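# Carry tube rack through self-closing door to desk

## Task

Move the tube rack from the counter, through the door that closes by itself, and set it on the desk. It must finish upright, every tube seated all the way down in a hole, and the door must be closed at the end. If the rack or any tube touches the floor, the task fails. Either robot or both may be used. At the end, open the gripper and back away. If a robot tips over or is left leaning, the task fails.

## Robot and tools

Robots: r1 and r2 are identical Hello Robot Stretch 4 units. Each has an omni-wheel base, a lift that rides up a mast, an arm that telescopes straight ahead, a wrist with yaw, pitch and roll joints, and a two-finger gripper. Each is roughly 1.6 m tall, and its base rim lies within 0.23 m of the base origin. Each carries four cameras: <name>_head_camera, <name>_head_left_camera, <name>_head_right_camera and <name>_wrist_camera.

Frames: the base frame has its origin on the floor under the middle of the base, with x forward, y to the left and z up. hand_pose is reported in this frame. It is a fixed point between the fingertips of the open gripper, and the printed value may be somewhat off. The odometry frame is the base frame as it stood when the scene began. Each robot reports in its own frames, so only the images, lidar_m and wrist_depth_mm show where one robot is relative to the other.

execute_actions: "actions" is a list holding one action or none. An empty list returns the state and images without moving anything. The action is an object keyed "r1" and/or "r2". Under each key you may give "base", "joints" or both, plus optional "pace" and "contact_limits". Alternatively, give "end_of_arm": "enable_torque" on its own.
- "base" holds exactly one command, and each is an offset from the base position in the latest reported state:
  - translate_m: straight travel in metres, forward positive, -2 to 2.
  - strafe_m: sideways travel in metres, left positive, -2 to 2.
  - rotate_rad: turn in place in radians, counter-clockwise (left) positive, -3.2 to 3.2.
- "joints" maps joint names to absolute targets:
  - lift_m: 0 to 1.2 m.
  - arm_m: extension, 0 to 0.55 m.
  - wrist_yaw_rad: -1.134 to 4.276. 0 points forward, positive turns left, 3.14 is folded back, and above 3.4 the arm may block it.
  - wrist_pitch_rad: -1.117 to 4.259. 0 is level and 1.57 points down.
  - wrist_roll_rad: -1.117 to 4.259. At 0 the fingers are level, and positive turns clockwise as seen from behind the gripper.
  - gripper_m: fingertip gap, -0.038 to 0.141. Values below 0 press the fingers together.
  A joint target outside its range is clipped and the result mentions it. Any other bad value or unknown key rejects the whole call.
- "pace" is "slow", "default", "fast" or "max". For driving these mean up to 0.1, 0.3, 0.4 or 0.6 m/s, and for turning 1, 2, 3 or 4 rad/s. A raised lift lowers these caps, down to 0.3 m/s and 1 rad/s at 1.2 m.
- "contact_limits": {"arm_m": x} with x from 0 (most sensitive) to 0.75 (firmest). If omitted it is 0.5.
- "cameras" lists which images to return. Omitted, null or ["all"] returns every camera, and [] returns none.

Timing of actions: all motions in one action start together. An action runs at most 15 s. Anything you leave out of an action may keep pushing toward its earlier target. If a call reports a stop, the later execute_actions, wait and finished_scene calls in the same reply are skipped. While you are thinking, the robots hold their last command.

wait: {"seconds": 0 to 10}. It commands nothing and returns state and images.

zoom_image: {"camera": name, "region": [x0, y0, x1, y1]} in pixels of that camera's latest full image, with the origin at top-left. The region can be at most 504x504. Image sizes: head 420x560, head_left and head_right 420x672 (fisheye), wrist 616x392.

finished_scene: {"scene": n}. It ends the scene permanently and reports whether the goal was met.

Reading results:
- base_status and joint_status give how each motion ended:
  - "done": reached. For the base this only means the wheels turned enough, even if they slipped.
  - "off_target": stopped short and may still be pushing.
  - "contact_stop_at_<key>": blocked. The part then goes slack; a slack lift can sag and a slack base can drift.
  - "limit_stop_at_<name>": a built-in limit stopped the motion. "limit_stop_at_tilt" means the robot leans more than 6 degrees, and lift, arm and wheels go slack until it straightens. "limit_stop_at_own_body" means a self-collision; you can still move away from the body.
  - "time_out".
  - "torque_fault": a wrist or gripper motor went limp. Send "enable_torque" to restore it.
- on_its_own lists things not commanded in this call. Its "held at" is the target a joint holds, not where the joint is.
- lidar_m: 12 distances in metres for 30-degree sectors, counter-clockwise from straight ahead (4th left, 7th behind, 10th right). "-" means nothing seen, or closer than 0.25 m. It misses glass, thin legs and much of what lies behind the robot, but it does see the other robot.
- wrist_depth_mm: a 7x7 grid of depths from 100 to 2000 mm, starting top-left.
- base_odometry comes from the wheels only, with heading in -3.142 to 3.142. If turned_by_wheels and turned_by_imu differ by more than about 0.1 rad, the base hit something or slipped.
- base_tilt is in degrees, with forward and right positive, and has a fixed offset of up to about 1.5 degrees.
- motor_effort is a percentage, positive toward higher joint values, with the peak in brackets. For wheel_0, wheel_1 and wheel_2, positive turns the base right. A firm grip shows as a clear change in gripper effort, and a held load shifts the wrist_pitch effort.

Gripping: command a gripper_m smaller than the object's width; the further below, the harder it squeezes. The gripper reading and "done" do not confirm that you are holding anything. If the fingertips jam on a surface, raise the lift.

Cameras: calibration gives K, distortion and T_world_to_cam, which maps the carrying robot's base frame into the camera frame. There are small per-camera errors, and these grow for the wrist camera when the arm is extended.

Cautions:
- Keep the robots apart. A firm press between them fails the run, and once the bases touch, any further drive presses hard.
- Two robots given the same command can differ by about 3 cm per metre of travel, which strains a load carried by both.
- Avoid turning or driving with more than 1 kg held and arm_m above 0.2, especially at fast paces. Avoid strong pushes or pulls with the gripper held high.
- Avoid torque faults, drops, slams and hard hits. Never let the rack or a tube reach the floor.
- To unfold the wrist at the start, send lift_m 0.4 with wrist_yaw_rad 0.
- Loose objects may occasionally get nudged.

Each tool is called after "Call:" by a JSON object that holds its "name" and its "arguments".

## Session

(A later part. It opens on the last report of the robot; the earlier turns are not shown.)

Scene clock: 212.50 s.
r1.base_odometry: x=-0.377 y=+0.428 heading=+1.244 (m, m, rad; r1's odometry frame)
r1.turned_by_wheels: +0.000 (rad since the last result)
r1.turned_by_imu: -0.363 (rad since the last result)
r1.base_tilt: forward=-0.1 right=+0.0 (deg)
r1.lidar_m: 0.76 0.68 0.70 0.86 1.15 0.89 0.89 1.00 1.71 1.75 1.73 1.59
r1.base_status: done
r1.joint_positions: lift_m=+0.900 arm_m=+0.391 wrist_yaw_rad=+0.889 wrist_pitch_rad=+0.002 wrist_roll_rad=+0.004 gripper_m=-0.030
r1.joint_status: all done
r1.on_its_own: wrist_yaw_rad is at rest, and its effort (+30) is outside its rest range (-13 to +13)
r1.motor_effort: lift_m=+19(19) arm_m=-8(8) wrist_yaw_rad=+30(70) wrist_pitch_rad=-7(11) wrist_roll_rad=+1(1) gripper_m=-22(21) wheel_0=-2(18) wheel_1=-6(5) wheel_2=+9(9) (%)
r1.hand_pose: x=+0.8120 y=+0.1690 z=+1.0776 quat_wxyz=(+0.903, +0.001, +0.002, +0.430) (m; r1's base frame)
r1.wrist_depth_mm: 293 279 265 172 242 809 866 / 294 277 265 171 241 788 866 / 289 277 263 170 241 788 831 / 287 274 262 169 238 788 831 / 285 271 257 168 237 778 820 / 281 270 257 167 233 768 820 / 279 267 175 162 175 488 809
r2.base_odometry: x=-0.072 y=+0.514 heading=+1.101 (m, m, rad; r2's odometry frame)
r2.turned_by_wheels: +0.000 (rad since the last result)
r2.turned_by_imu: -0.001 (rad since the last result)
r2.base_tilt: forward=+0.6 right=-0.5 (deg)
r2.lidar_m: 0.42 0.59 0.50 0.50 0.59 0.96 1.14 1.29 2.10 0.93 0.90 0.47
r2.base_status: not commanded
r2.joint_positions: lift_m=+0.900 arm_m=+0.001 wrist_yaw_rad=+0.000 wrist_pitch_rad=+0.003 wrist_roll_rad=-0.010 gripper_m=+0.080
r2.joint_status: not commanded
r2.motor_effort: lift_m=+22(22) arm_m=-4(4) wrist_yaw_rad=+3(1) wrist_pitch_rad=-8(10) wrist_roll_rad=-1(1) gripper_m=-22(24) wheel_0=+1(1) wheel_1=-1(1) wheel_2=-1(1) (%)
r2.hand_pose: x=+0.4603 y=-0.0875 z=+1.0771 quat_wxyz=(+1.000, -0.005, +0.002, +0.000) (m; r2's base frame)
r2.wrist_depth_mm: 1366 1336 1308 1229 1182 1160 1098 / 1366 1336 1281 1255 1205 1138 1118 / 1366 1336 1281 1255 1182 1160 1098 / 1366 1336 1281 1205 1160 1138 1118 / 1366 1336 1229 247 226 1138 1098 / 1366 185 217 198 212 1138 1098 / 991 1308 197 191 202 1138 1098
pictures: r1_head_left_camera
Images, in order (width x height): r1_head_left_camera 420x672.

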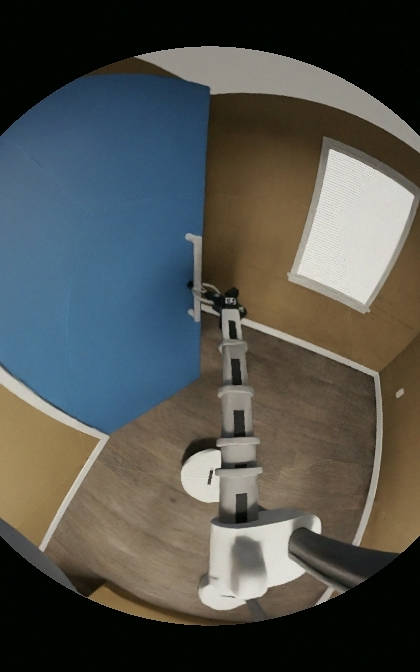

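Door is about 90° open. Now move r2 out into the room.

Call:
{"name": "execute_actions", "arguments": {"actions": [{"r2":{"base":{"rotate_rad":-1.3},"pace":"default"}}], "cameras": ["r2_head_left_camera","r2_head_camera"]}}

Scene clock: 216.67 s.
r1.base_odometry: x=-0.377 y=+0.428 heading=+1.244 (m, m, rad; r1's odometry frame)
r1.turned_by_wheels: +0.000 (rad since the last result)
r1.turned_by_imu: -0.001 (rad since the last result)
r1.base_tilt: forward=-0.1 right=+0.0 (deg)
r1.lidar_m: 0.77 0.71 0.72 0.87 1.11 1.46 0.63 0.65 1.72 1.73 1.73 1.56
r1.base_status: not commanded
r1.joint_positions: lift_m=+0.900 arm_m=+0.391 wrist_yaw_rad=+0.890 wrist_pitch_rad=+0.002 wrist_roll_rad=+0.004 gripper_m=-0.030
r1.joint_status: not commanded
r1.on_its_own: wrist_yaw_rad is at rest, and its effort (+31) is outside its rest range (-13 to +13)
r1.motor_effort: lift_m=+19(19) arm_m=-9(8) wrist_yaw_rad=+31(30) wrist_pitch_rad=-6(9) wrist_roll_rad=+1(2) gripper_m=-22(22) wheel_0=-2(2) wheel_1=-6(6) wheel_2=+9(10) (%)
r1.hand_pose: x=+0.8119 y=+0.1691 z=+1.0776 quat_wxyz=(+0.903, +0.001, +0.002, +0.430) (m; r1's base frame)
r1.wrist_depth_mm: 294 279 268 172 244 798 842 / 290 277 265 171 243 788 854 / 289 276 262 170 240 768 842 / 287 274 259 169 238 768 831 / 283 272 259 169 236 759 820 / 282 270 257 167 233 759 831 / 279 268 174 161 173 488 809
r2.base_odometry: x=-0.072 y=+0.514 heading=-0.199 (m, m, rad; r2's odometry frame)
r2.turned_by_wheels: -1.300 (rad since the last result)
r2.turned_by_imu: -1.279 (rad since the last result)
r2.base_tilt: forward=+0.6 right=-0.4 (deg)
r2.lidar_m: 0.44 1.55 1.46 0.78 0.54 0.49 0.49 0.71 1.12 1.17 1.57 0.48
r2.base_status: done
r2.joint_positions: lift_m=+0.900 arm_m=+0.001 wrist_yaw_rad=+0.000 wrist_pitch_rad=+0.003 wrist_roll_rad=-0.010 gripper_m=+0.080
r2.joint_status: not commanded
r2.motor_effort: lift_m=+22(22) arm_m=-4(4) wrist_yaw_rad=+0(0) wrist_pitch_rad=-8(8) wrist_roll_rad=-1(1) gripper_m=-25(24) wheel_0=+1(13) wheel_1=+1(7) wheel_2=+0(4) (%)
r2.hand_pose: x=+0.4603 y=-0.0875 z=+1.0772 quat_wxyz=(+1.000, -0.005, +0.002, +0.000) (m; r2's base frame)
r2.wrist_depth_mm: 1255 1430 878 - - - 1983 / 1255 1430 1618 - - - 1921 / 1281 1430 723 - - - 1983 / 1255 1430 691 715 - - 1983 / 1281 1430 750 246 225 - 1921 / 1255 185 217 196 212 - 1921 / 1281 1366 197 190 202 - 1921
pictures: r2_head_camera, r2_head_left_camera
Images, in order (width x height): r2_head_camera 420x560, r2_head_left_camera 420x672.

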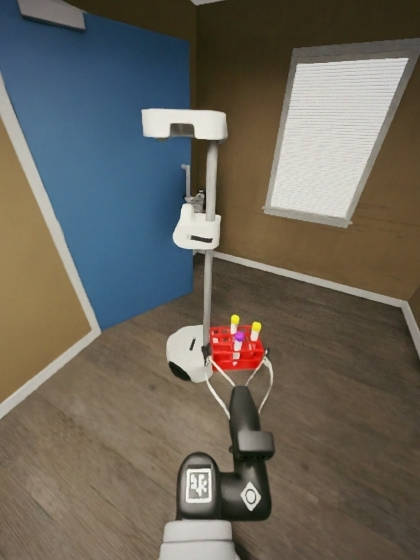

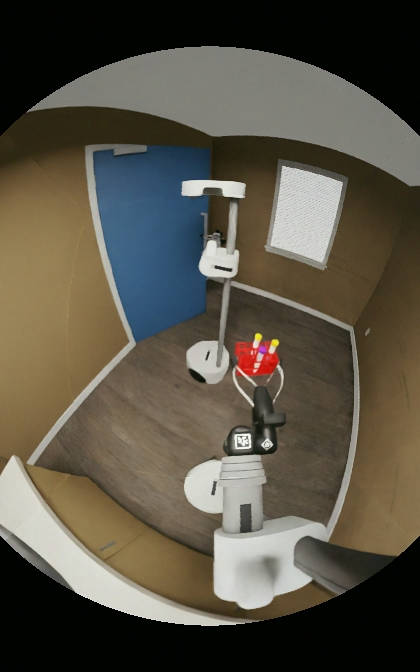

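Call:
{"name": "execute_actions", "arguments": {"actions": [{"r2":{"base":{"strafe_m":-0.6},"pace":"default"}}], "cameras": ["r2_head_left_camera"]}}

Scene clock: 224.00 s.
r1.base_odometry: x=-0.377 y=+0.428 heading=+1.244 (m, m, rad; r1's odometry frame)
r1.turned_by_wheels: +0.000 (rad since the last result)
r1.turned_by_imu: +0.000 (rad since the last result)
r1.base_tilt: forward=-0.1 right=+0.0 (deg)
r1.lidar_m: 0.77 0.72 0.71 0.87 1.15 1.45 1.49 1.10 0.92 1.74 1.72 1.59
r1.base_status: not commanded
r1.joint_positions: lift_m=+0.900 arm_m=+0.391 wrist_yaw_rad=+0.890 wrist_pitch_rad=+0.002 wrist_roll_rad=+0.004 gripper_m=-0.030
r1.joint_status: not commanded
r1.on_its_own: wrist_yaw_rad is at rest, and its effort (+29) is outside its rest range (-13 to +13)
r1.motor_effort: lift_m=+19(19) arm_m=-9(8) wrist_yaw_rad=+29(31) wrist_pitch_rad=-9(10) wrist_roll_rad=+1(1) gripper_m=-21(22) wheel_0=-2(2) wheel_1=-6(6) wheel_2=+9(9) (%)
r1.hand_pose: x=+0.8119 y=+0.1691 z=+1.0776 quat_wxyz=(+0.903, +0.001, +0.002, +0.430) (m; r1's base frame)
r1.wrist_depth_mm: 294 279 267 172 244 798 854 / 290 279 265 171 242 798 854 / 289 276 263 170 239 778 854 / 286 274 260 168 238 778 820 / 283 271 257 168 236 778 831 / 282 270 256 167 232 759 820 / 281 267 174 162 174 484 809
r2.base_odometry: x=-0.191 y=-0.075 heading=-0.199 (m, m, rad; r2's odometry frame)
r2.turned_by_wheels: +0.000 (rad since the last result)
r2.turned_by_imu: -0.002 (rad since the last result)
r2.base_tilt: forward=+0.7 right=-0.5 (deg)
r2.lidar_m: 0.42 1.08 2.00 1.20 0.82 0.78 0.82 0.65 0.58 0.62 0.86 0.49
r2.base_status: done
r2.joint_positions: lift_m=+0.900 arm_m=+0.001 wrist_yaw_rad=+0.000 wrist_pitch_rad=+0.003 wrist_roll_rad=-0.010 gripper_m=+0.080
r2.joint_status: not commanded
r2.motor_effort: lift_m=+22(22) arm_m=-4(4) wrist_yaw_rad=+1(2) wrist_pitch_rad=-9(8) wrist_roll_rad=-1(0) gripper_m=-25(23) wheel_0=-1(8) wheel_1=+2(9) wheel_2=+0(0) (%)
r2.hand_pose: x=+0.4603 y=-0.0874 z=+1.0772 quat_wxyz=(+1.000, -0.005, +0.002, +0.000) (m; r2's base frame)
r2.wrist_depth_mm: 1537 - - - - 1921 1708 / 1499 - - - - 1863 1756 / 1537 - - - - 1863 1756 / 1499 - - - - 1808 1708 / 1537 - - 246 228 1863 1708 / 1537 186 216 219 212 1756 1756 / 1537 1708 197 191 202 1708 1756
pictures: r2_head_left_camera
Images, in order (width x height): r2_head_left_camera 420x672.

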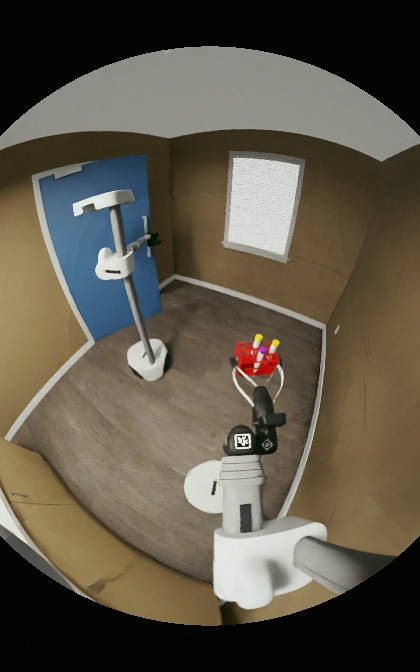

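Call:
{"name": "execute_actions", "arguments": {"actions": [{"r2":{"base":{"translate_m":1.0},"pace":"default"}}], "cameras": ["r2_head_left_camera"]}}

Scene clock: 230.97 s.
r1.base_odometry: x=-0.377 y=+0.428 heading=+1.244 (m, m, rad; r1's odometry frame)
r1.turned_by_wheels: +0.000 (rad since the last result)
r1.turned_by_imu: +0.000 (rad since the last result)
r1.base_tilt: forward=-0.1 right=+0.0 (deg)
r1.lidar_m: 0.77 0.72 0.71 0.87 1.14 1.47 1.49 1.87 0.50 0.47 0.71 1.57
r1.base_status: not commanded
r1.joint_positions: lift_m=+0.900 arm_m=+0.391 wrist_yaw_rad=+0.890 wrist_pitch_rad=+0.002 wrist_roll_rad=+0.004 gripper_m=-0.030
r1.joint_status: not commanded
r1.on_its_own: wrist_yaw_rad is at rest, and its effort (+30) is outside its rest range (-13 to +13)
r1.motor_effort: lift_m=+19(19) arm_m=-8(9) wrist_yaw_rad=+30(29) wrist_pitch_rad=-7(7) wrist_roll_rad=+3(0) gripper_m=-21(22) wheel_0=-2(2) wheel_1=-6(6) wheel_2=+9(10) (%)
r1.hand_pose: x=+0.8119 y=+0.1691 z=+1.0776 quat_wxyz=(+0.903, +0.001, +0.002, +0.430) (m; r1's base frame)
r1.wrist_depth_mm: 293 279 266 172 243 798 878 / 291 278 266 170 242 788 854 / 287 274 264 169 239 778 831 / 287 272 263 169 238 778 809 / 283 273 259 168 237 759 831 / 281 270 257 167 233 759 820 / 278 266 174 162 174 488 809
r2.base_odometry: x=+0.789 y=-0.272 heading=-0.198 (m, m, rad; r2's odometry frame)
r2.turned_by_wheels: +0.000 (rad since the last result)
r2.turned_by_imu: -0.005 (rad since the last result)
r2.base_tilt: forward=+0.7 right=-0.5 (deg)
r2.lidar_m: 0.41 0.88 0.46 0.46 1.78 1.68 1.60 1.12 1.06 1.10 1.47 0.48
r2.base_status: done
r2.joint_positions: lift_m=+0.900 arm_m=+0.001 wrist_yaw_rad=+0.000 wrist_pitch_rad=+0.003 wrist_roll_rad=-0.010 gripper_m=+0.080
r2.joint_status: not commanded
r2.motor_effort: lift_m=+22(22) arm_m=-4(4) wrist_yaw_rad=+3(1) wrist_pitch_rad=-8(8) wrist_roll_rad=+0(1) gripper_m=-23(24) wheel_0=+1(6) wheel_1=+0(5) wheel_2=+2(12) (%)
r2.hand_pose: x=+0.4603 y=-0.0874 z=+1.0772 quat_wxyz=(+1.000, -0.005, +0.002, +0.000) (m; r2's base frame)
r2.wrist_depth_mm: 1430 1618 1464 1308 1205 1060 1008 / 1430 1661 1464 1308 1205 1078 1008 / 1430 1661 1430 1281 1182 1078 1008 / 1397 1661 1464 1229 1160 1078 991 / 1430 1661 1430 246 226 1078 1008 / 1430 185 216 219 211 1025 991 / 1397 1576 197 190 202 1042 1008
pictures: r2_head_left_camera
Images, in order (width x height): r2_head_left_camera 420x672.

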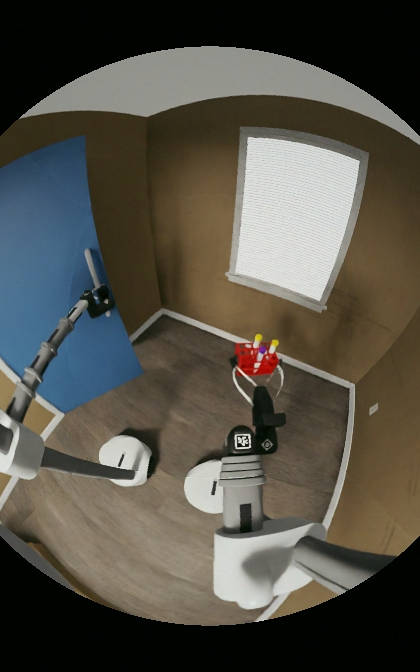

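Call:
{"name": "execute_actions", "arguments": {"actions": [{"r2":{"base":{"strafe_m":-0.35},"pace":"default"}}], "cameras": []}}

Call:
{"name": "execute_actions", "arguments": {"actions": [{"r2":{"base":{"translate_m":0.6},"pace":"default"}}], "cameras": ["r2_head_left_camera"]}}

Scene clock: 237.07 s.
r1.base_odometry: x=-0.377 y=+0.428 heading=+1.244 (m, m, rad; r1's odometry frame)
r1.turned_by_wheels: +0.000 (rad since the last result)
r1.turned_by_imu: +0.000 (rad since the last result)
r1.base_tilt: forward=-0.1 right=+0.0 (deg)
r1.lidar_m: 0.76 0.72 0.72 0.88 1.13 1.47 1.49 1.88 1.72 0.81 1.04 1.61
r1.base_status: not commanded
r1.joint_positions: lift_m=+0.900 arm_m=+0.391 wrist_yaw_rad=+0.890 wrist_pitch_rad=+0.002 wrist_roll_rad=+0.004 gripper_m=-0.030
r1.joint_status: not commanded
r1.on_its_own: wrist_yaw_rad is at rest, and its effort (+29) is outside its rest range (-13 to +13)
r1.motor_effort: lift_m=+19(19) arm_m=-9(8) wrist_yaw_rad=+29(27) wrist_pitch_rad=-7(7) wrist_roll_rad=+2(3) gripper_m=-21(20) wheel_0=-2(2) wheel_1=-6(6) wheel_2=+9(10) (%)
r1.hand_pose: x=+0.8119 y=+0.1691 z=+1.0776 quat_wxyz=(+0.903, +0.001, +0.002, +0.430) (m; r1's base frame)
r1.wrist_depth_mm: 294 281 266 172 243 798 866 / 291 278 264 171 242 788 854 / 287 274 264 170 240 788 831 / 287 273 262 169 238 778 820 / 285 272 259 168 236 768 820 / 282 268 257 167 232 750 809 / 279 265 174 162 173 488 809
r2.base_odometry: x=+0.720 y=-0.615 heading=-0.198 (m, m, rad; r2's odometry frame)
r2.turned_by_wheels: +0.000 (rad since the last result)
r2.turned_by_imu: -0.002 (rad since the last result)
r2.base_tilt: forward=+0.7 right=-0.5 (deg)
r2.lidar_m: 0.43 1.78 0.84 0.81 1.97 1.84 1.15 0.81 0.74 0.80 1.06 0.49
r2.base_status: done
r2.joint_positions: lift_m=+0.900 arm_m=+0.001 wrist_yaw_rad=+0.000 wrist_pitch_rad=+0.003 wrist_roll_rad=-0.010 gripper_m=+0.080
r2.joint_status: not commanded
r2.motor_effort: lift_m=+22(22) arm_m=-4(4) wrist_yaw_rad=+2(2) wrist_pitch_rad=-10(7) wrist_roll_rad=-1(1) gripper_m=-24(22) wheel_0=+0(8) wheel_1=+2(10) wheel_2=+1(2) (%)
r2.hand_pose: x=+0.4603 y=-0.0874 z=+1.0772 quat_wxyz=(+1.000, -0.005, +0.002, +0.000) (m; r2's base frame)
r2.wrist_depth_mm: 1618 1464 1281 1138 1025 931 878 / 1661 1464 1281 1138 1025 960 866 / 1576 1464 1255 1182 1025 931 866 / 1618 1430 1281 250 976 946 878 / 1618 1430 1205 247 228 931 878 / 1618 185 216 219 211 904 878 / 1661 1366 196 190 202 904 866
pictures: none
No camera images: the call's "cameras" was empty. Leave "cameras" out to get every camera's image.

Scene clock: 240.57 s.
r1.base_odometry: x=-0.377 y=+0.428 heading=+1.244 (m, m, rad; r1's odometry frame)
r1.turned_by_wheels: +0.000 (rad since the last result)
r1.turned_by_imu: +0.000 (rad since the last result)
r1.base_tilt: forward=-0.1 right=+0.0 (deg)
r1.lidar_m: 0.77 0.72 0.72 0.87 1.14 1.45 1.49 1.87 1.72 1.75 0.88 1.36
r1.base_status: not commanded
r1.joint_positions: lift_m=+0.900 arm_m=+0.391 wrist_yaw_rad=+0.890 wrist_pitch_rad=+0.002 wrist_roll_rad=+0.004 gripper_m=-0.030
r1.joint_status: not commanded
r1.on_its_own: wrist_yaw_rad is at rest, and its effort (+30) is outside its rest range (-13 to +13)
r1.motor_effort: lift_m=+19(19) arm_m=-8(8) wrist_yaw_rad=+30(29) wrist_pitch_rad=-7(8) wrist_roll_rad=+1(4) gripper_m=-22(23) wheel_0=-2(2) wheel_1=-6(6) wheel_2=+9(9) (%)
r1.hand_pose: x=+0.8119 y=+0.1691 z=+1.0776 quat_wxyz=(+0.903, +0.001, +0.002, +0.430) (m; r1's base frame)
r1.wrist_depth_mm: 294 281 267 172 243 798 866 / 290 278 265 171 241 788 854 / 289 276 263 170 240 768 854 / 287 272 263 169 239 778 842 / 283 270 259 168 236 750 831 / 282 270 257 167 233 759 809 / 278 270 173 161 174 492 798
r2.base_odometry: x=+1.309 y=-0.733 heading=-0.198 (m, m, rad; r2's odometry frame)
r2.turned_by_wheels: +0.000 (rad since the last result)
r2.turned_by_imu: -0.003 (rad since the last result)
r2.base_tilt: forward=+0.7 right=-0.5 (deg)
r2.lidar_m: 0.42 0.99 1.04 0.90 0.92 2.35 1.56 1.11 1.02 1.04 0.74 0.44
r2.base_status: done
r2.joint_positions: lift_m=+0.900 arm_m=+0.001 wrist_yaw_rad=+0.000 wrist_pitch_rad=+0.003 wrist_roll_rad=-0.010 gripper_m=+0.080
r2.joint_status: not commanded
r2.motor_effort: lift_m=+22(22) arm_m=-4(4) wrist_yaw_rad=+0(0) wrist_pitch_rad=-9(8) wrist_roll_rad=-1(1) gripper_m=-24(25) wheel_0=+0(9) wheel_1=+1(7) wheel_2=+2(13) (%)
r2.hand_pose: x=+0.4603 y=-0.0874 z=+1.0772 quat_wxyz=(+1.000, -0.005, +0.002, +0.000) (m; r2's base frame)
r2.wrist_depth_mm: 831 699 634 564 508 462 430 / 831 691 634 559 504 462 427 / 831 699 627 554 504 462 427 / 831 699 627 535 492 462 424 / 831 691 591 247 226 459 430 / 831 185 217 218 212 445 424 / 820 647 197 191 202 449 427
pictures: r2_head_left_camera
Images, in order (width x height): r2_head_left_camera 420x672.

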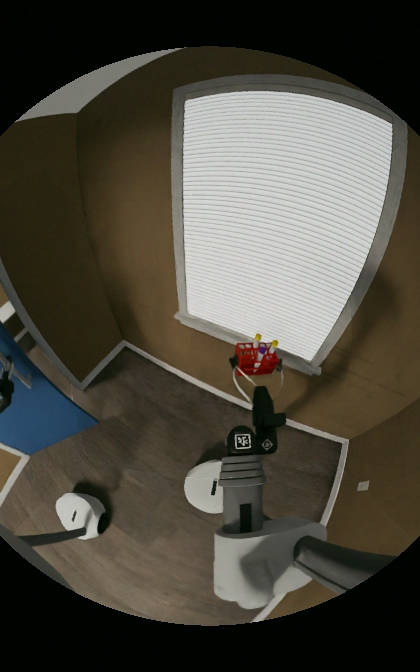

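Call:
{"name": "execute_actions", "arguments": {"actions": [{"r2":{"base":{"rotate_rad":1.9},"pace":"default"}}], "cameras": ["r2_head_left_camera","r2_head_camera"]}}

Scene clock: 247.00 s.
r1.base_odometry: x=-0.377 y=+0.428 heading=+1.244 (m, m, rad; r1's odometry frame)
r1.turned_by_wheels: +0.000 (rad since the last result)
r1.turned_by_imu: +0.000 (rad since the last result)
r1.base_tilt: forward=-0.1 right=+0.0 (deg)
r1.lidar_m: 0.76 0.70 0.72 0.88 1.14 1.46 1.47 1.87 1.70 1.73 0.63 0.63
r1.base_status: not commanded
r1.joint_positions: lift_m=+0.900 arm_m=+0.391 wrist_yaw_rad=+0.890 wrist_pitch_rad=+0.002 wrist_roll_rad=+0.004 gripper_m=-0.030
r1.joint_status: not commanded
r1.on_its_own: wrist_yaw_rad is at rest, and its effort (+29) is outside its rest range (-13 to +13)
r1.motor_effort: lift_m=+19(19) arm_m=-9(9) wrist_yaw_rad=+29(29) wrist_pitch_rad=-9(10) wrist_roll_rad=+1(2) gripper_m=-20(22) wheel_0=-2(2) wheel_1=-5(6) wheel_2=+9(9) (%)
r1.hand_pose: x=+0.8119 y=+0.1691 z=+1.0776 quat_wxyz=(+0.903, +0.001, +0.002, +0.430) (m; r1's base frame)
r1.wrist_depth_mm: 296 281 267 172 242 798 866 / 290 278 265 171 241 778 854 / 287 277 262 169 239 788 831 / 289 273 259 169 238 778 831 / 285 271 259 168 236 759 820 / 283 271 257 167 233 768 831 / 279 268 175 162 173 492 820
r2.base_odometry: x=+1.309 y=-0.733 heading=+1.702 (m, m, rad; r2's odometry frame)
r2.turned_by_wheels: +1.900 (rad since the last result)
r2.turned_by_imu: +1.867 (rad since the last result)
r2.base_tilt: forward=+0.7 right=-0.4 (deg)
r2.lidar_m: 0.43 0.99 2.08 1.18 1.03 1.03 0.85 0.70 0.70 0.84 1.52 0.46
r2.base_status: done
r2.joint_positions: lift_m=+0.900 arm_m=+0.001 wrist_yaw_rad=+0.000 wrist_pitch_rad=+0.003 wrist_roll_rad=-0.010 gripper_m=+0.080
r2.joint_status: not commanded
r2.motor_effort: lift_m=+22(22) arm_m=-4(4) wrist_yaw_rad=+0(2) wrist_pitch_rad=-8(10) wrist_roll_rad=-1(1) gripper_m=-24(26) wheel_0=+0(5) wheel_1=-1(8) wheel_2=+0(9) (%)
r2.hand_pose: x=+0.4603 y=-0.0874 z=+1.0772 quat_wxyz=(+1.000, -0.005, +0.002, +0.000) (m; r2's base frame)
r2.wrist_depth_mm: - 820 917 1808 1397 1008 820 / - - - 1863 1397 1025 820 / - 788 - 1756 1430 1025 820 / - 788 831 723 683 661 788 / 1921 - - 243 226 917 699 / 1863 186 216 197 212 917 820 / 1921 778 197 191 202 917 798
pictures: r2_head_camera, r2_head_left_camera
Images, in order (width x height): r2_head_camera 420x560, r2_head_left_camera 420x672.

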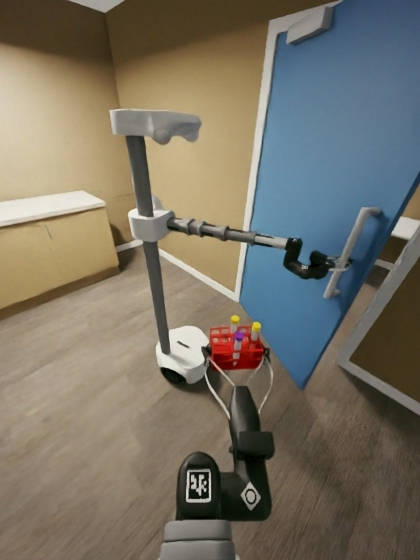

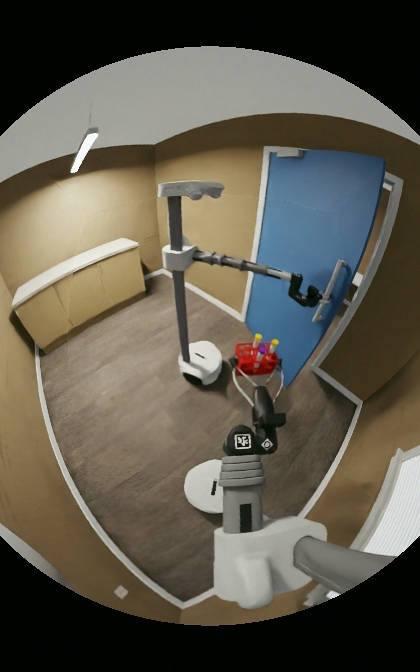

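Call:
{"name": "execute_actions", "arguments": {"actions": [{"r2":{"base":{"rotate_rad":-0.8},"pace":"default"}}], "cameras": ["r2_head_left_camera","r2_head_camera"]}}

Scene clock: 251.50 s.
r1.base_odometry: x=-0.377 y=+0.428 heading=+1.244 (m, m, rad; r1's odometry frame)
r1.turned_by_wheels: +0.000 (rad since the last result)
r1.turned_by_imu: +0.000 (rad since the last result)
r1.base_tilt: forward=-0.1 right=+0.0 (deg)
r1.lidar_m: 0.74 0.72 0.73 0.86 1.13 1.46 1.49 1.87 1.70 1.71 0.90 0.90
r1.base_status: not commanded
r1.joint_positions: lift_m=+0.900 arm_m=+0.391 wrist_yaw_rad=+0.890 wrist_pitch_rad=+0.002 wrist_roll_rad=+0.004 gripper_m=-0.030
r1.joint_status: not commanded
r1.on_its_own: wrist_yaw_rad is at rest, and its effort (+30) is outside its rest range (-13 to +13)
r1.motor_effort: lift_m=+19(19) arm_m=-8(9) wrist_yaw_rad=+30(28) wrist_pitch_rad=-7(9) wrist_roll_rad=+3(1) gripper_m=-21(21) wheel_0=-2(2) wheel_1=-6(6) wheel_2=+10(9) (%)
r1.hand_pose: x=+0.8119 y=+0.1691 z=+1.0776 quat_wxyz=(+0.903, +0.001, +0.002, +0.430) (m; r1's base frame)
r1.wrist_depth_mm: 294 281 266 173 243 788 866 / 291 276 264 171 241 798 854 / 290 276 262 170 240 778 842 / 289 273 259 169 239 778 842 / 285 272 259 168 236 778 820 / 281 270 257 168 232 750 820 / 279 268 174 161 174 492 820
r2.base_odometry: x=+1.309 y=-0.733 heading=+0.902 (m, m, rad; r2's odometry frame)
r2.turned_by_wheels: -0.800 (rad since the last result)
r2.turned_by_imu: -0.788 (rad since the last result)
r2.base_tilt: forward=+0.6 right=-0.4 (deg)
r2.lidar_m: 0.41 0.89 0.92 2.38 1.51 1.08 1.03 1.08 0.75 0.70 0.75 0.45
r2.base_status: done
r2.joint_positions: lift_m=+0.900 arm_m=+0.001 wrist_yaw_rad=+0.000 wrist_pitch_rad=+0.003 wrist_roll_rad=-0.010 gripper_m=+0.080
r2.joint_status: not commanded
r2.motor_effort: lift_m=+22(22) arm_m=-4(4) wrist_yaw_rad=+1(1) wrist_pitch_rad=-9(9) wrist_roll_rad=+0(1) gripper_m=-23(23) wheel_0=-1(4) wheel_1=-1(6) wheel_2=+1(7) (%)
r2.hand_pose: x=+0.4603 y=-0.0875 z=+1.0772 quat_wxyz=(+1.000, -0.005, +0.002, +0.000) (m; r2's base frame)
r2.wrist_depth_mm: 1138 976 - 1308 1336 1308 931 / 1118 976 - 1336 1366 1336 931 / 1098 991 - 1336 1366 1308 931 / 647 931 - 1308 1336 1336 931 / 1078 960 878 241 226 1308 931 / 1118 185 217 196 211 1078 931 / 1118 946 197 191 202 1138 931
pictures: r2_head_camera, r2_head_left_camera
Images, in order (width x height): r2_head_camera 420x560, r2_head_left_camera 420x672.

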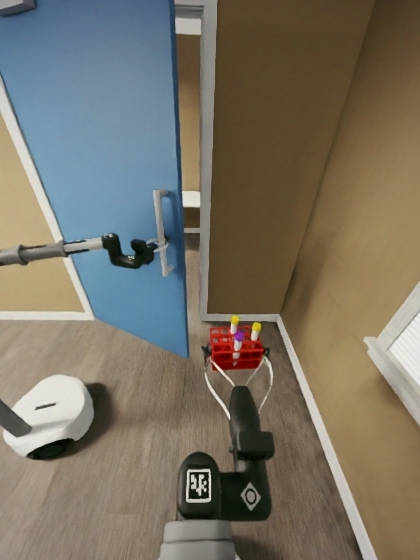

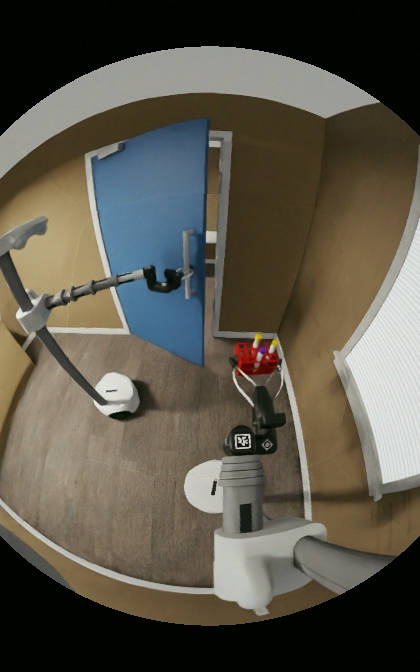

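Call:
{"name": "execute_actions", "arguments": {"actions": [{"r1":{"base":{"translate_m":-0.3},"pace":"slow"}}], "cameras": ["r2_head_left_camera"]}}

Scene clock: 260.50 s.
r1.base_odometry: x=-0.473 y=+0.144 heading=+1.245 (m, m, rad; r1's odometry frame)
r1.turned_by_wheels: +0.000 (rad since the last result)
r1.turned_by_imu: -0.324 (rad since the last result)
r1.base_tilt: forward=-0.1 right=+0.0 (deg)
r1.lidar_m: 0.76 0.69 0.69 0.82 0.90 1.33 1.21 1.31 1.82 1.74 1.26 1.11
r1.base_status: done
r1.joint_positions: lift_m=+0.900 arm_m=+0.391 wrist_yaw_rad=+0.889 wrist_pitch_rad=+0.002 wrist_roll_rad=+0.004 gripper_m=-0.030
r1.joint_status: not commanded
r1.on_its_own: wrist_yaw_rad is at rest, and its effort (+34) is outside its rest range (-13 to +13)
r1.motor_effort: lift_m=+19(19) arm_m=-8(8) wrist_yaw_rad=+34(39) wrist_pitch_rad=-7(7) wrist_roll_rad=+2(0) gripper_m=-21(23) wheel_0=-3(5) wheel_1=-6(12) wheel_2=+11(20) (%)
r1.hand_pose: x=+0.8120 y=+0.1689 z=+1.0776 quat_wxyz=(+0.903, +0.001, +0.002, +0.430) (m; r1's base frame)
r1.wrist_depth_mm: 278 272 263 172 245 1281 1118 / 277 270 260 171 244 1281 1118 / 274 266 257 171 243 1281 1118 / 272 264 257 170 240 1255 1118 / 271 263 254 169 240 1229 1138 / 268 260 253 168 236 1255 1118 / 266 258 174 161 173 715 1078
r2.base_odometry: x=+1.309 y=-0.733 heading=+0.902 (m, m, rad; r2's odometry frame)
r2.turned_by_wheels: +0.000 (rad since the last result)
r2.turned_by_imu: -0.002 (rad since the last result)
r2.base_tilt: forward=+0.6 right=-0.4 (deg)
r2.lidar_m: 0.42 0.85 1.05 2.39 1.51 1.06 1.04 1.05 0.74 0.68 0.73 0.48
r2.base_status: not commanded
r2.joint_positions: lift_m=+0.900 arm_m=+0.001 wrist_yaw_rad=+0.000 wrist_pitch_rad=+0.003 wrist_roll_rad=-0.010 gripper_m=+0.080
r2.joint_status: not commanded
r2.motor_effort: lift_m=+22(22) arm_m=-4(4) wrist_yaw_rad=+4(2) wrist_pitch_rad=-9(9) wrist_roll_rad=-1(0) gripper_m=-24(22) wheel_0=-1(1) wheel_1=-1(2) wheel_2=+1(1) (%)
r2.hand_pose: x=+0.4603 y=-0.0875 z=+1.0772 quat_wxyz=(+1.000, -0.005, +0.002, +0.000) (m; r2's base frame)
r2.wrist_depth_mm: 820 - - 1336 1336 1336 931 / 732 - - 1336 1366 1308 931 / 699 - - 1336 1336 1308 946 / 707 - - 1336 1336 1336 931 / 707 - - 213 226 1308 931 / 707 186 216 196 211 1118 917 / 750 676 198 191 203 1138 917
pictures: r2_head_left_camera
Images, in order (width x height): r2_head_left_camera 420x672.

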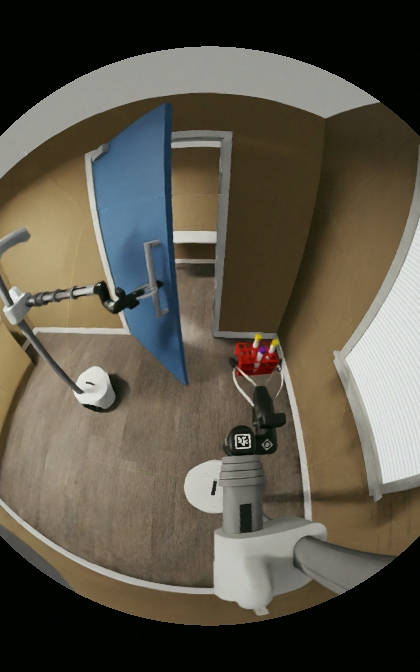

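Call:
{"name": "execute_actions", "arguments": {"actions": [{"r1":{"base":{"translate_m":-0.25},"pace":"slow"}}], "cameras": ["r2_head_left_camera"]}}

Scene clock: 266.80 s.
r1.base_odometry: x=-0.553 y=-0.092 heading=+1.244 (m, m, rad; r1's odometry frame)
r1.turned_by_wheels: +0.000 (rad since the last result)
r1.turned_by_imu: -0.291 (rad since the last result)
r1.base_tilt: forward=-0.1 right=+0.1 (deg)
r1.lidar_m: 0.76 0.66 0.66 0.73 0.73 0.90 1.03 1.03 1.26 1.83 1.85 1.35
r1.base_status: done
r1.joint_positions: lift_m=+0.900 arm_m=+0.391 wrist_yaw_rad=+0.889 wrist_pitch_rad=+0.002 wrist_roll_rad=+0.004 gripper_m=-0.030
r1.joint_status: not commanded
r1.on_its_own: wrist_yaw_rad is at rest, and its effort (+32) is outside its rest range (-13 to +13)
r1.motor_effort: lift_m=+19(19) arm_m=-8(8) wrist_yaw_rad=+32(40) wrist_pitch_rad=-7(7) wrist_roll_rad=+2(1) gripper_m=-21(22) wheel_0=-4(6) wheel_1=-6(14) wheel_2=+8(17) (%)
r1.hand_pose: x=+0.8121 y=+0.1688 z=+1.0776 quat_wxyz=(+0.903, +0.001, +0.002, +0.430) (m; r1's base frame)
r1.wrist_depth_mm: 263 262 256 171 249 1397 1229 / 260 258 255 171 246 1397 1229 / 260 255 253 169 245 1397 1255 / 258 254 252 169 243 1336 1205 / 255 253 249 168 241 1336 1229 / 253 251 247 167 239 1366 1205 / 254 250 174 161 175 1281 1182
r2.base_odometry: x=+1.309 y=-0.733 heading=+0.902 (m, m, rad; r2's odometry frame)
r2.turned_by_wheels: +0.000 (rad since the last result)
r2.turned_by_imu: -0.001 (rad since the last result)
r2.base_tilt: forward=+0.7 right=-0.4 (deg)
r2.lidar_m: 0.41 0.85 0.92 2.37 1.50 1.10 1.01 1.07 0.73 0.70 0.74 0.47
r2.base_status: not commanded
r2.joint_positions: lift_m=+0.900 arm_m=+0.001 wrist_yaw_rad=+0.000 wrist_pitch_rad=+0.003 wrist_roll_rad=-0.010 gripper_m=+0.080
r2.joint_status: not commanded
r2.motor_effort: lift_m=+22(22) arm_m=-4(4) wrist_yaw_rad=-1(0) wrist_pitch_rad=-9(8) wrist_roll_rad=-1(1) gripper_m=-25(25) wheel_0=-1(1) wheel_1=-1(1) wheel_2=+1(1) (%)
r2.hand_pose: x=+0.4603 y=-0.0875 z=+1.0772 quat_wxyz=(+1.000, -0.005, +0.002, +0.000) (m; r2's base frame)
r2.wrist_depth_mm: - - - 1308 1336 1308 931 / - - - 1308 1336 1336 946 / - - - 1308 1366 1281 931 / - - - 1308 1366 1308 946 / - - - 212 226 1308 946 / - 186 216 195 212 1078 917 / - - 196 191 202 1138 931
pictures: r2_head_left_camera
Images, in order (width x height): r2_head_left_camera 420x672.

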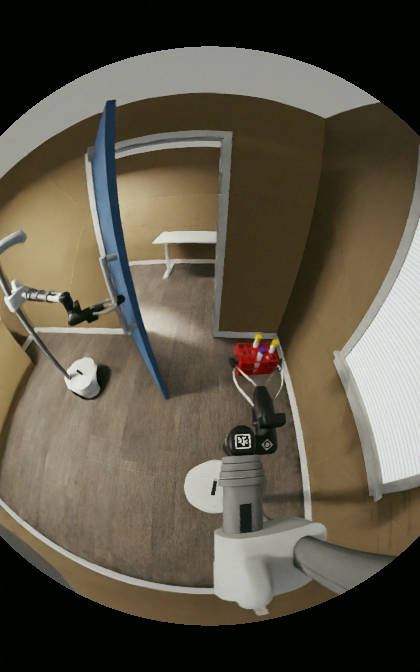

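Call:
{"name": "execute_actions", "arguments": {"actions": [{"r2":{"base":{"strafe_m":0.5},"pace":"default"}}], "cameras": ["r2_head_left_camera","r2_head_camera"]}}

Scene clock: 276.40 s.
r1.base_odometry: x=-0.553 y=-0.092 heading=+1.244 (m, m, rad; r1's odometry frame)
r1.turned_by_wheels: +0.000 (rad since the last result)
r1.turned_by_imu: +0.000 (rad since the last result)
r1.base_tilt: forward=-0.1 right=+0.0 (deg)
r1.lidar_m: 0.75 0.66 0.66 0.73 0.74 0.88 1.04 1.05 1.26 1.83 1.84 0.95
r1.base_status: not commanded
r1.joint_positions: lift_m=+0.900 arm_m=+0.391 wrist_yaw_rad=+0.889 wrist_pitch_rad=+0.002 wrist_roll_rad=+0.004 gripper_m=-0.030
r1.joint_status: not commanded
r1.on_its_own: wrist_yaw_rad is at rest, and its effort (+33) is outside its rest range (-13 to +13)
r1.motor_effort: lift_m=+19(19) arm_m=-8(8) wrist_yaw_rad=+33(33) wrist_pitch_rad=-8(6) wrist_roll_rad=+3(2) gripper_m=-21(20) wheel_0=-4(4) wheel_1=-6(6) wheel_2=+8(8) (%)
r1.hand_pose: x=+0.8120 y=+0.1688 z=+1.0776 quat_wxyz=(+0.903, +0.001, +0.002, +0.430) (m; r1's base frame)
r1.wrist_depth_mm: 264 259 256 172 249 1397 1229 / 262 259 254 171 247 1366 1255 / 260 256 252 170 247 1336 1205 / 258 255 249 169 244 1366 1229 / 256 253 249 168 242 1308 1229 / 254 251 247 167 238 1336 1160 / 253 249 174 162 173 1281 1205
r2.base_odometry: x=+0.916 y=-0.423 heading=+0.902 (m, m, rad; r2's odometry frame)
r2.turned_by_wheels: +0.000 (rad since the last result)
r2.turned_by_imu: +0.000 (rad since the last result)
r2.base_tilt: forward=+0.7 right=-0.4 (deg)
r2.lidar_m: 0.40 0.64 0.96 1.89 1.49 1.05 1.02 1.08 1.31 1.21 1.26 0.48
r2.base_status: done
r2.joint_positions: lift_m=+0.900 arm_m=+0.001 wrist_yaw_rad=+0.000 wrist_pitch_rad=+0.003 wrist_roll_rad=-0.010 gripper_m=+0.080
r2.joint_status: not commanded
r2.motor_effort: lift_m=+22(22) arm_m=-4(4) wrist_yaw_rad=+2(1) wrist_pitch_rad=-9(8) wrist_roll_rad=-1(0) gripper_m=-25(24) wheel_0=+1(3) wheel_1=-1(9) wheel_2=+1(0) (%)
r2.hand_pose: x=+0.4603 y=-0.0874 z=+1.0772 quat_wxyz=(+1.000, -0.005, +0.002, +0.000) (m; r2's base frame)
r2.wrist_depth_mm: 1281 1160 647 - - 1336 1397 / 1308 1138 554 - - 1366 1397 / 1308 1138 574 - - 1366 1366 / 1308 1118 574 517 1336 1366 1366 / 410 452 462 247 226 1336 1366 / 1281 185 217 219 211 1336 1366 / 1281 931 197 191 203 1336 1397
pictures: r2_head_camera, r2_head_left_camera
Images, in order (width x height): r2_head_camera 420x560, r2_head_left_camera 420x672.

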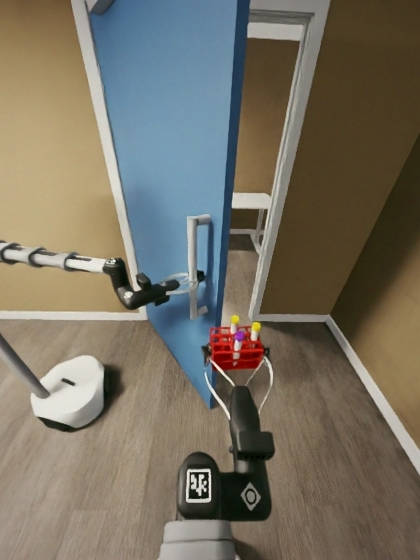

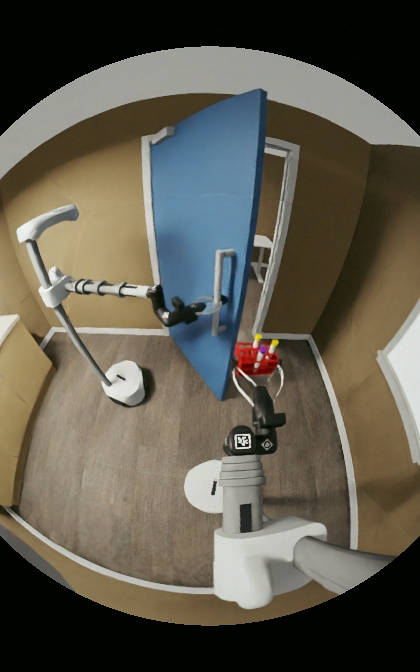

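Call:
{"name": "execute_actions", "arguments": {"actions": [{"r2":{"base":{"strafe_m":-0.3},"pace":"default"}}], "cameras": ["r2_head_left_camera","r2_head_camera"]}}

Scene clock: 281.40 s.
r1.base_odometry: x=-0.553 y=-0.092 heading=+1.244 (m, m, rad; r1's odometry frame)
r1.turned_by_wheels: +0.000 (rad since the last result)
r1.turned_by_imu: +0.000 (rad since the last result)
r1.base_tilt: forward=-0.1 right=+0.1 (deg)
r1.lidar_m: 0.77 0.66 0.66 0.73 0.73 0.91 1.04 1.03 1.25 1.84 1.84 1.17
r1.base_status: not commanded
r1.joint_positions: lift_m=+0.900 arm_m=+0.391 wrist_yaw_rad=+0.889 wrist_pitch_rad=+0.002 wrist_roll_rad=+0.004 gripper_m=-0.030
r1.joint_status: not commanded
r1.on_its_own: wrist_yaw_rad is at rest, and its effort (+33) is outside its rest range (-13 to +13)
r1.motor_effort: lift_m=+19(19) arm_m=-8(8) wrist_yaw_rad=+33(32) wrist_pitch_rad=-8(7) wrist_roll_rad=+1(0) gripper_m=-21(21) wheel_0=-4(4) wheel_1=-6(6) wheel_2=+8(8) (%)
r1.hand_pose: x=+0.8120 y=+0.1688 z=+1.0776 quat_wxyz=(+0.903, +0.001, +0.002, +0.430) (m; r1's base frame)
r1.wrist_depth_mm: 264 260 256 172 248 1366 1229 / 262 258 254 171 247 1308 1255 / 260 255 252 169 245 1366 1255 / 259 255 252 169 244 1336 1229 / 256 252 248 168 241 1336 1229 / 254 250 248 167 240 1336 1205 / 252 250 174 161 175 1281 1182
r2.base_odometry: x=+1.152 y=-0.609 heading=+0.902 (m, m, rad; r2's odometry frame)
r2.turned_by_wheels: +0.000 (rad since the last result)
r2.turned_by_imu: -0.002 (rad since the last result)
r2.base_tilt: forward=+0.6 right=-0.5 (deg)
r2.lidar_m: 0.44 0.77 1.00 2.17 1.48 1.09 1.03 1.08 0.98 0.89 0.94 0.49
r2.base_status: done
r2.joint_positions: lift_m=+0.900 arm_m=+0.001 wrist_yaw_rad=+0.000 wrist_pitch_rad=+0.003 wrist_roll_rad=-0.010 gripper_m=+0.080
r2.joint_status: not commanded
r2.motor_effort: lift_m=+22(22) arm_m=-4(4) wrist_yaw_rad=+1(0) wrist_pitch_rad=-8(9) wrist_roll_rad=-1(1) gripper_m=-26(26) wheel_0=-1(7) wheel_1=+0(10) wheel_2=+0(5) (%)
r2.hand_pose: x=+0.4603 y=-0.0874 z=+1.0772 quat_wxyz=(+1.000, -0.005, +0.002, +0.000) (m; r2's base frame)
r2.wrist_depth_mm: 654 - - - 1336 1336 1182 / 539 - - - 1366 1397 1205 / 991 - - 1366 1336 1336 1229 / 960 - - 1366 1366 1366 1205 / 609 - - 247 227 1336 1182 / 946 185 216 219 212 1366 1205 / 530 - 197 191 202 1336 1182
pictures: r2_head_camera, r2_head_left_camera
Images, in order (width x height): r2_head_camera 420x560, r2_head_left_camera 420x672.

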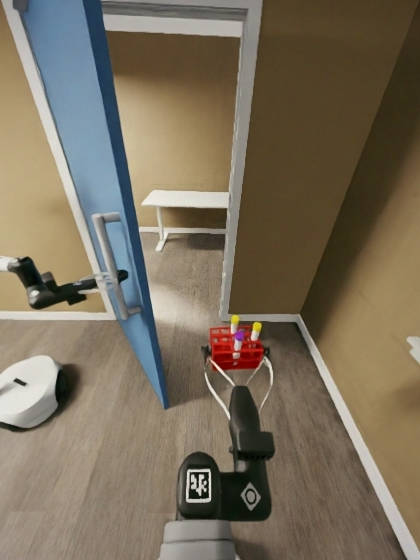

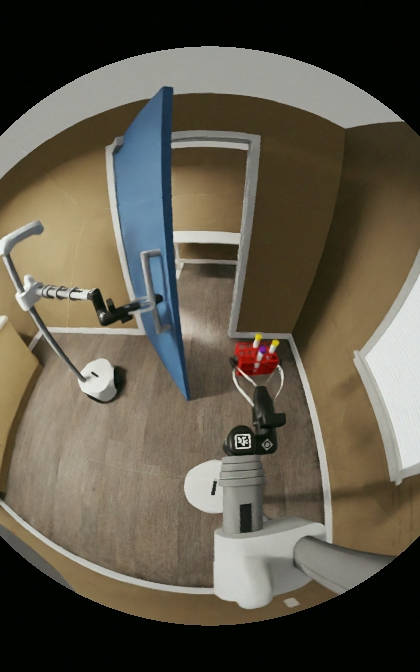

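Call:
{"name": "execute_actions", "arguments": {"actions": [{"r1":{"base":{"translate_m":-0.25},"pace":"slow"}}], "cameras": ["r2_head_left_camera","r2_head_camera"]}}

Scene clock: 297.77 s.
r1.base_odometry: x=-0.634 y=-0.329 heading=+1.244 (m, m, rad; r1's odometry frame)
r1.turned_by_wheels: +0.000 (rad since the last result)
r1.turned_by_imu: -0.318 (rad since the last result)
r1.base_tilt: forward=-0.1 right=+0.0 (deg)
r1.lidar_m: 0.76 0.62 0.60 0.61 0.56 0.60 0.81 0.89 0.93 1.28 2.00 2.07
r1.base_status: done
r1.joint_positions: lift_m=+0.900 arm_m=+0.391 wrist_yaw_rad=+0.887 wrist_pitch_rad=+0.002 wrist_roll_rad=+0.004 gripper_m=-0.030
r1.joint_status: not commanded
r1.on_its_own: wrist_yaw_rad is at rest, and its effort (+39) is outside its rest range (-13 to +13)
r1.motor_effort: lift_m=+19(19) arm_m=-8(8) wrist_yaw_rad=+39(40) wrist_pitch_rad=-7(5) wrist_roll_rad=+1(1) gripper_m=-21(21) wheel_0=-5(5) wheel_1=-6(17) wheel_2=+7(16) (%)
r1.hand_pose: x=+0.8124 y=+0.1684 z=+1.0777 quat_wxyz=(+0.903, +0.001, +0.002, +0.429) (m; r1's base frame)
r1.wrist_depth_mm: 247 247 249 172 254 1576 1464 / 245 247 249 171 251 1618 1464 / 242 245 246 171 249 1576 1464 / 242 243 244 169 248 1537 1464 / 239 241 242 169 245 1464 634 / 238 240 240 168 243 1537 1430 / 235 236 174 162 173 1464 1430
r2.base_odometry: x=+1.152 y=-0.609 heading=+0.902 (m, m, rad; r2's odometry frame)
r2.turned_by_wheels: +0.000 (rad since the last result)
r2.turned_by_imu: -0.003 (rad since the last result)
r2.base_tilt: forward=+0.7 right=-0.4 (deg)
r2.lidar_m: 0.43 0.76 0.90 2.18 1.52 1.09 1.03 1.09 0.99 0.90 0.96 0.47
r2.base_status: not commanded
r2.joint_positions: lift_m=+0.900 arm_m=+0.001 wrist_yaw_rad=+0.000 wrist_pitch_rad=+0.003 wrist_roll_rad=-0.010 gripper_m=+0.080
r2.joint_status: not commanded
r2.motor_effort: lift_m=+22(22) arm_m=-4(4) wrist_yaw_rad=+1(1) wrist_pitch_rad=-8(10) wrist_roll_rad=-2(1) gripper_m=-23(23) wheel_0=-1(1) wheel_1=+0(0) wheel_2=+0(0) (%)
r2.hand_pose: x=+0.4603 y=-0.0874 z=+1.0772 quat_wxyz=(+1.000, -0.005, +0.002, +0.000) (m; r2's base frame)
r2.wrist_depth_mm: 1336 - - - 1336 1397 1229 / - - - - 1336 1336 1229 / - - - 1366 1336 1366 1205 / - - - 1308 1336 1366 1205 / - - - 247 226 1366 1205 / - 186 217 219 212 1366 1205 / 1308 - 196 191 202 1336 1205
pictures: r2_head_camera, r2_head_left_camera
Images, in order (width x height): r2_head_camera 420x560, r2_head_left_camera 420x672.

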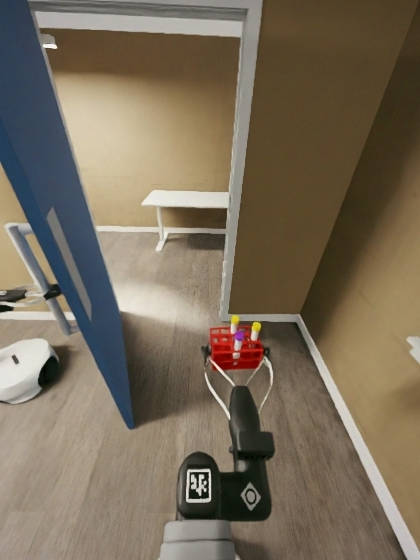

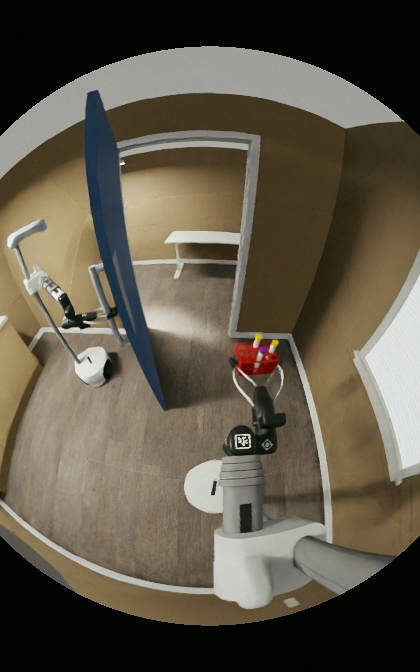

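Call:
{"name": "execute_actions", "arguments": {"actions": [{"r2":{"base":{"strafe_m":0.17},"pace":"default"}}], "cameras": []}}

Call:
{"name": "execute_actions", "arguments": {"actions": [{"r2":{"base":{"translate_m":0.7},"pace":"default"}}], "cameras": ["r2_head_left_camera","r2_head_camera"]}}

Scene clock: 307.30 s.
r1.base_odometry: x=-0.634 y=-0.329 heading=+1.244 (m, m, rad; r1's odometry frame)
r1.turned_by_wheels: +0.000 (rad since the last result)
r1.turned_by_imu: +0.000 (rad since the last result)
r1.base_tilt: forward=-0.1 right=+0.0 (deg)
r1.lidar_m: 0.75 0.63 0.60 0.59 0.57 0.60 0.82 0.89 0.94 1.29 1.99 1.34
r1.base_status: not commanded
r1.joint_positions: lift_m=+0.900 arm_m=+0.391 wrist_yaw_rad=+0.887 wrist_pitch_rad=+0.002 wrist_roll_rad=+0.004 gripper_m=-0.030
r1.joint_status: not commanded
r1.on_its_own: wrist_yaw_rad is at rest, and its effort (+37) is outside its rest range (-13 to +13)
r1.motor_effort: lift_m=+19(19) arm_m=-9(8) wrist_yaw_rad=+37(37) wrist_pitch_rad=-6(6) wrist_roll_rad=+1(2) gripper_m=-21(20) wheel_0=-5(5) wheel_1=-6(6) wheel_2=+6(7) (%)
r1.hand_pose: x=+0.8124 y=+0.1684 z=+1.0777 quat_wxyz=(+0.903, +0.001, +0.002, +0.429) (m; r1's base frame)
r1.wrist_depth_mm: 246 248 250 172 254 1618 1464 / 245 247 249 172 252 1576 1464 / 243 245 247 171 249 1537 1464 / 241 244 245 170 248 1537 1464 / 239 241 242 169 247 1576 539 / 238 238 240 168 245 1537 1430 / 236 237 174 161 172 1499 1464
r2.base_odometry: x=+1.018 y=-0.504 heading=+0.902 (m, m, rad; r2's odometry frame)
r2.turned_by_wheels: +0.000 (rad since the last result)
r2.turned_by_imu: +0.000 (rad since the last result)
r2.base_tilt: forward=+0.8 right=-0.6 (deg)
r2.lidar_m: 0.42 0.68 0.82 2.00 1.48 1.09 1.03 1.10 1.17 1.06 1.13 0.48
r2.base_status: done
r2.joint_positions: lift_m=+0.900 arm_m=+0.001 wrist_yaw_rad=+0.000 wrist_pitch_rad=+0.003 wrist_roll_rad=-0.010 gripper_m=+0.080
r2.joint_status: not commanded
r2.motor_effort: lift_m=+22(22) arm_m=-4(4) wrist_yaw_rad=+0(1) wrist_pitch_rad=-9(9) wrist_roll_rad=-1(0) gripper_m=-26(24) wheel_0=+3(5) wheel_1=+0(8) wheel_2=+1(4) (%)
r2.hand_pose: x=+0.4603 y=-0.0874 z=+1.0772 quat_wxyz=(+1.000, -0.005, +0.002, +0.000) (m; r2's base frame)
r2.wrist_depth_mm: 661 - - - 1366 1336 1366 / 668 - - - 1336 1366 1336 / 683 - - - 1366 1366 1366 / 699 - - - 1336 1336 1397 / 707 - - 247 226 1366 1397 / 699 185 217 219 212 1336 1336 / 640 - 197 191 202 1336 1366
pictures: none
No camera images: the call's "cameras" was empty. Leave "cameras" out to get every camera's image.

Scene clock: 311.10 s.
r1.base_odometry: x=-0.634 y=-0.329 heading=+1.244 (m, m, rad; r1's odometry frame)
r1.turned_by_wheels: +0.000 (rad since the last result)
r1.turned_by_imu: +0.000 (rad since the last result)
r1.base_tilt: forward=-0.1 right=+0.0 (deg)
r1.lidar_m: 0.76 0.62 0.61 0.61 0.56 0.60 0.83 0.88 0.93 1.29 1.99 2.06
r1.base_status: not commanded
r1.joint_positions: lift_m=+0.900 arm_m=+0.391 wrist_yaw_rad=+0.887 wrist_pitch_rad=+0.002 wrist_roll_rad=+0.004 gripper_m=-0.030
r1.joint_status: not commanded
r1.on_its_own: wrist_yaw_rad is at rest, and its effort (+36) is outside its rest range (-13 to +13)
r1.motor_effort: lift_m=+19(19) arm_m=-8(8) wrist_yaw_rad=+36(38) wrist_pitch_rad=-7(7) wrist_roll_rad=+3(1) gripper_m=-19(21) wheel_0=-5(5) wheel_1=-6(6) wheel_2=+7(7) (%)
r1.hand_pose: x=+0.8124 y=+0.1684 z=+1.0777 quat_wxyz=(+0.903, +0.001, +0.002, +0.429) (m; r1's base frame)
r1.wrist_depth_mm: 247 248 249 172 254 1499 1464 / 246 246 247 171 252 591 1464 / 243 244 246 170 248 473 1464 / 241 243 244 169 247 452 1430 / 238 240 243 169 246 585 1430 / 238 237 242 167 243 580 1464 / 237 237 174 162 172 564 1464
r2.base_odometry: x=+1.452 y=+0.046 heading=+0.902 (m, m, rad; r2's odometry frame)
r2.turned_by_wheels: +0.000 (rad since the last result)
r2.turned_by_imu: -0.004 (rad since the last result)
r2.base_tilt: forward=+0.6 right=-0.6 (deg)
r2.lidar_m: 0.44 0.64 0.31 0.25 2.45 1.81 1.74 1.58 1.13 1.07 1.16 0.45
r2.base_status: done
r2.joint_positions: lift_m=+0.900 arm_m=+0.001 wrist_yaw_rad=+0.000 wrist_pitch_rad=+0.003 wrist_roll_rad=-0.010 gripper_m=+0.080
r2.joint_status: not commanded
r2.motor_effort: lift_m=+22(22) arm_m=-4(4) wrist_yaw_rad=+0(2) wrist_pitch_rad=-7(8) wrist_roll_rad=-1(1) gripper_m=-24(24) wheel_0=+1(9) wheel_1=+0(5) wheel_2=+0(4) (%)
r2.hand_pose: x=+0.4603 y=-0.0874 z=+1.0772 quat_wxyz=(+1.000, -0.005, +0.002, +0.000) (m; r2's base frame)
r2.wrist_depth_mm: - - - - - 661 661 / - - - - - 661 668 / - - - - - 654 661 / - - - - - 661 668 / - - - 246 227 661 661 / - 186 217 220 212 647 668 / - - 197 191 202 647 661
pictures: r2_head_camera, r2_head_left_camera
Images, in order (width x height): r2_head_camera 420x560, r2_head_left_camera 420x672.

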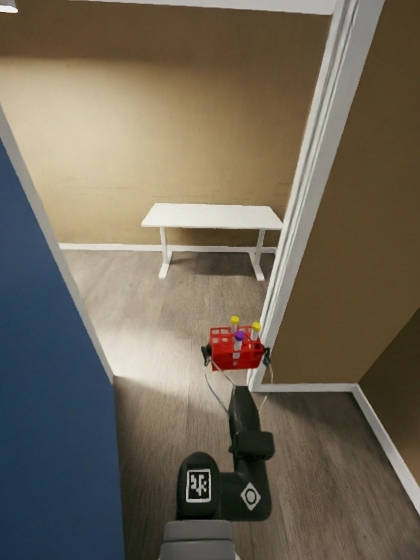

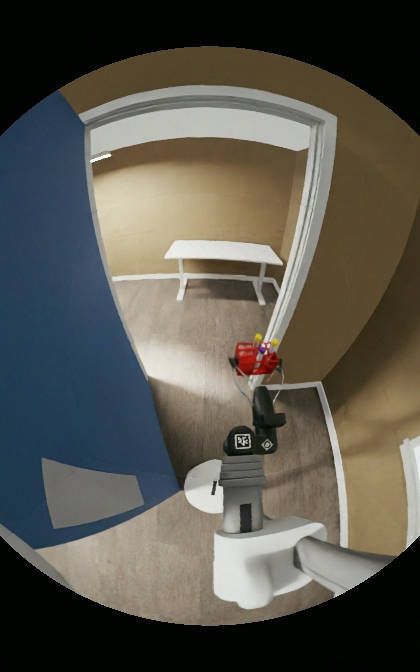

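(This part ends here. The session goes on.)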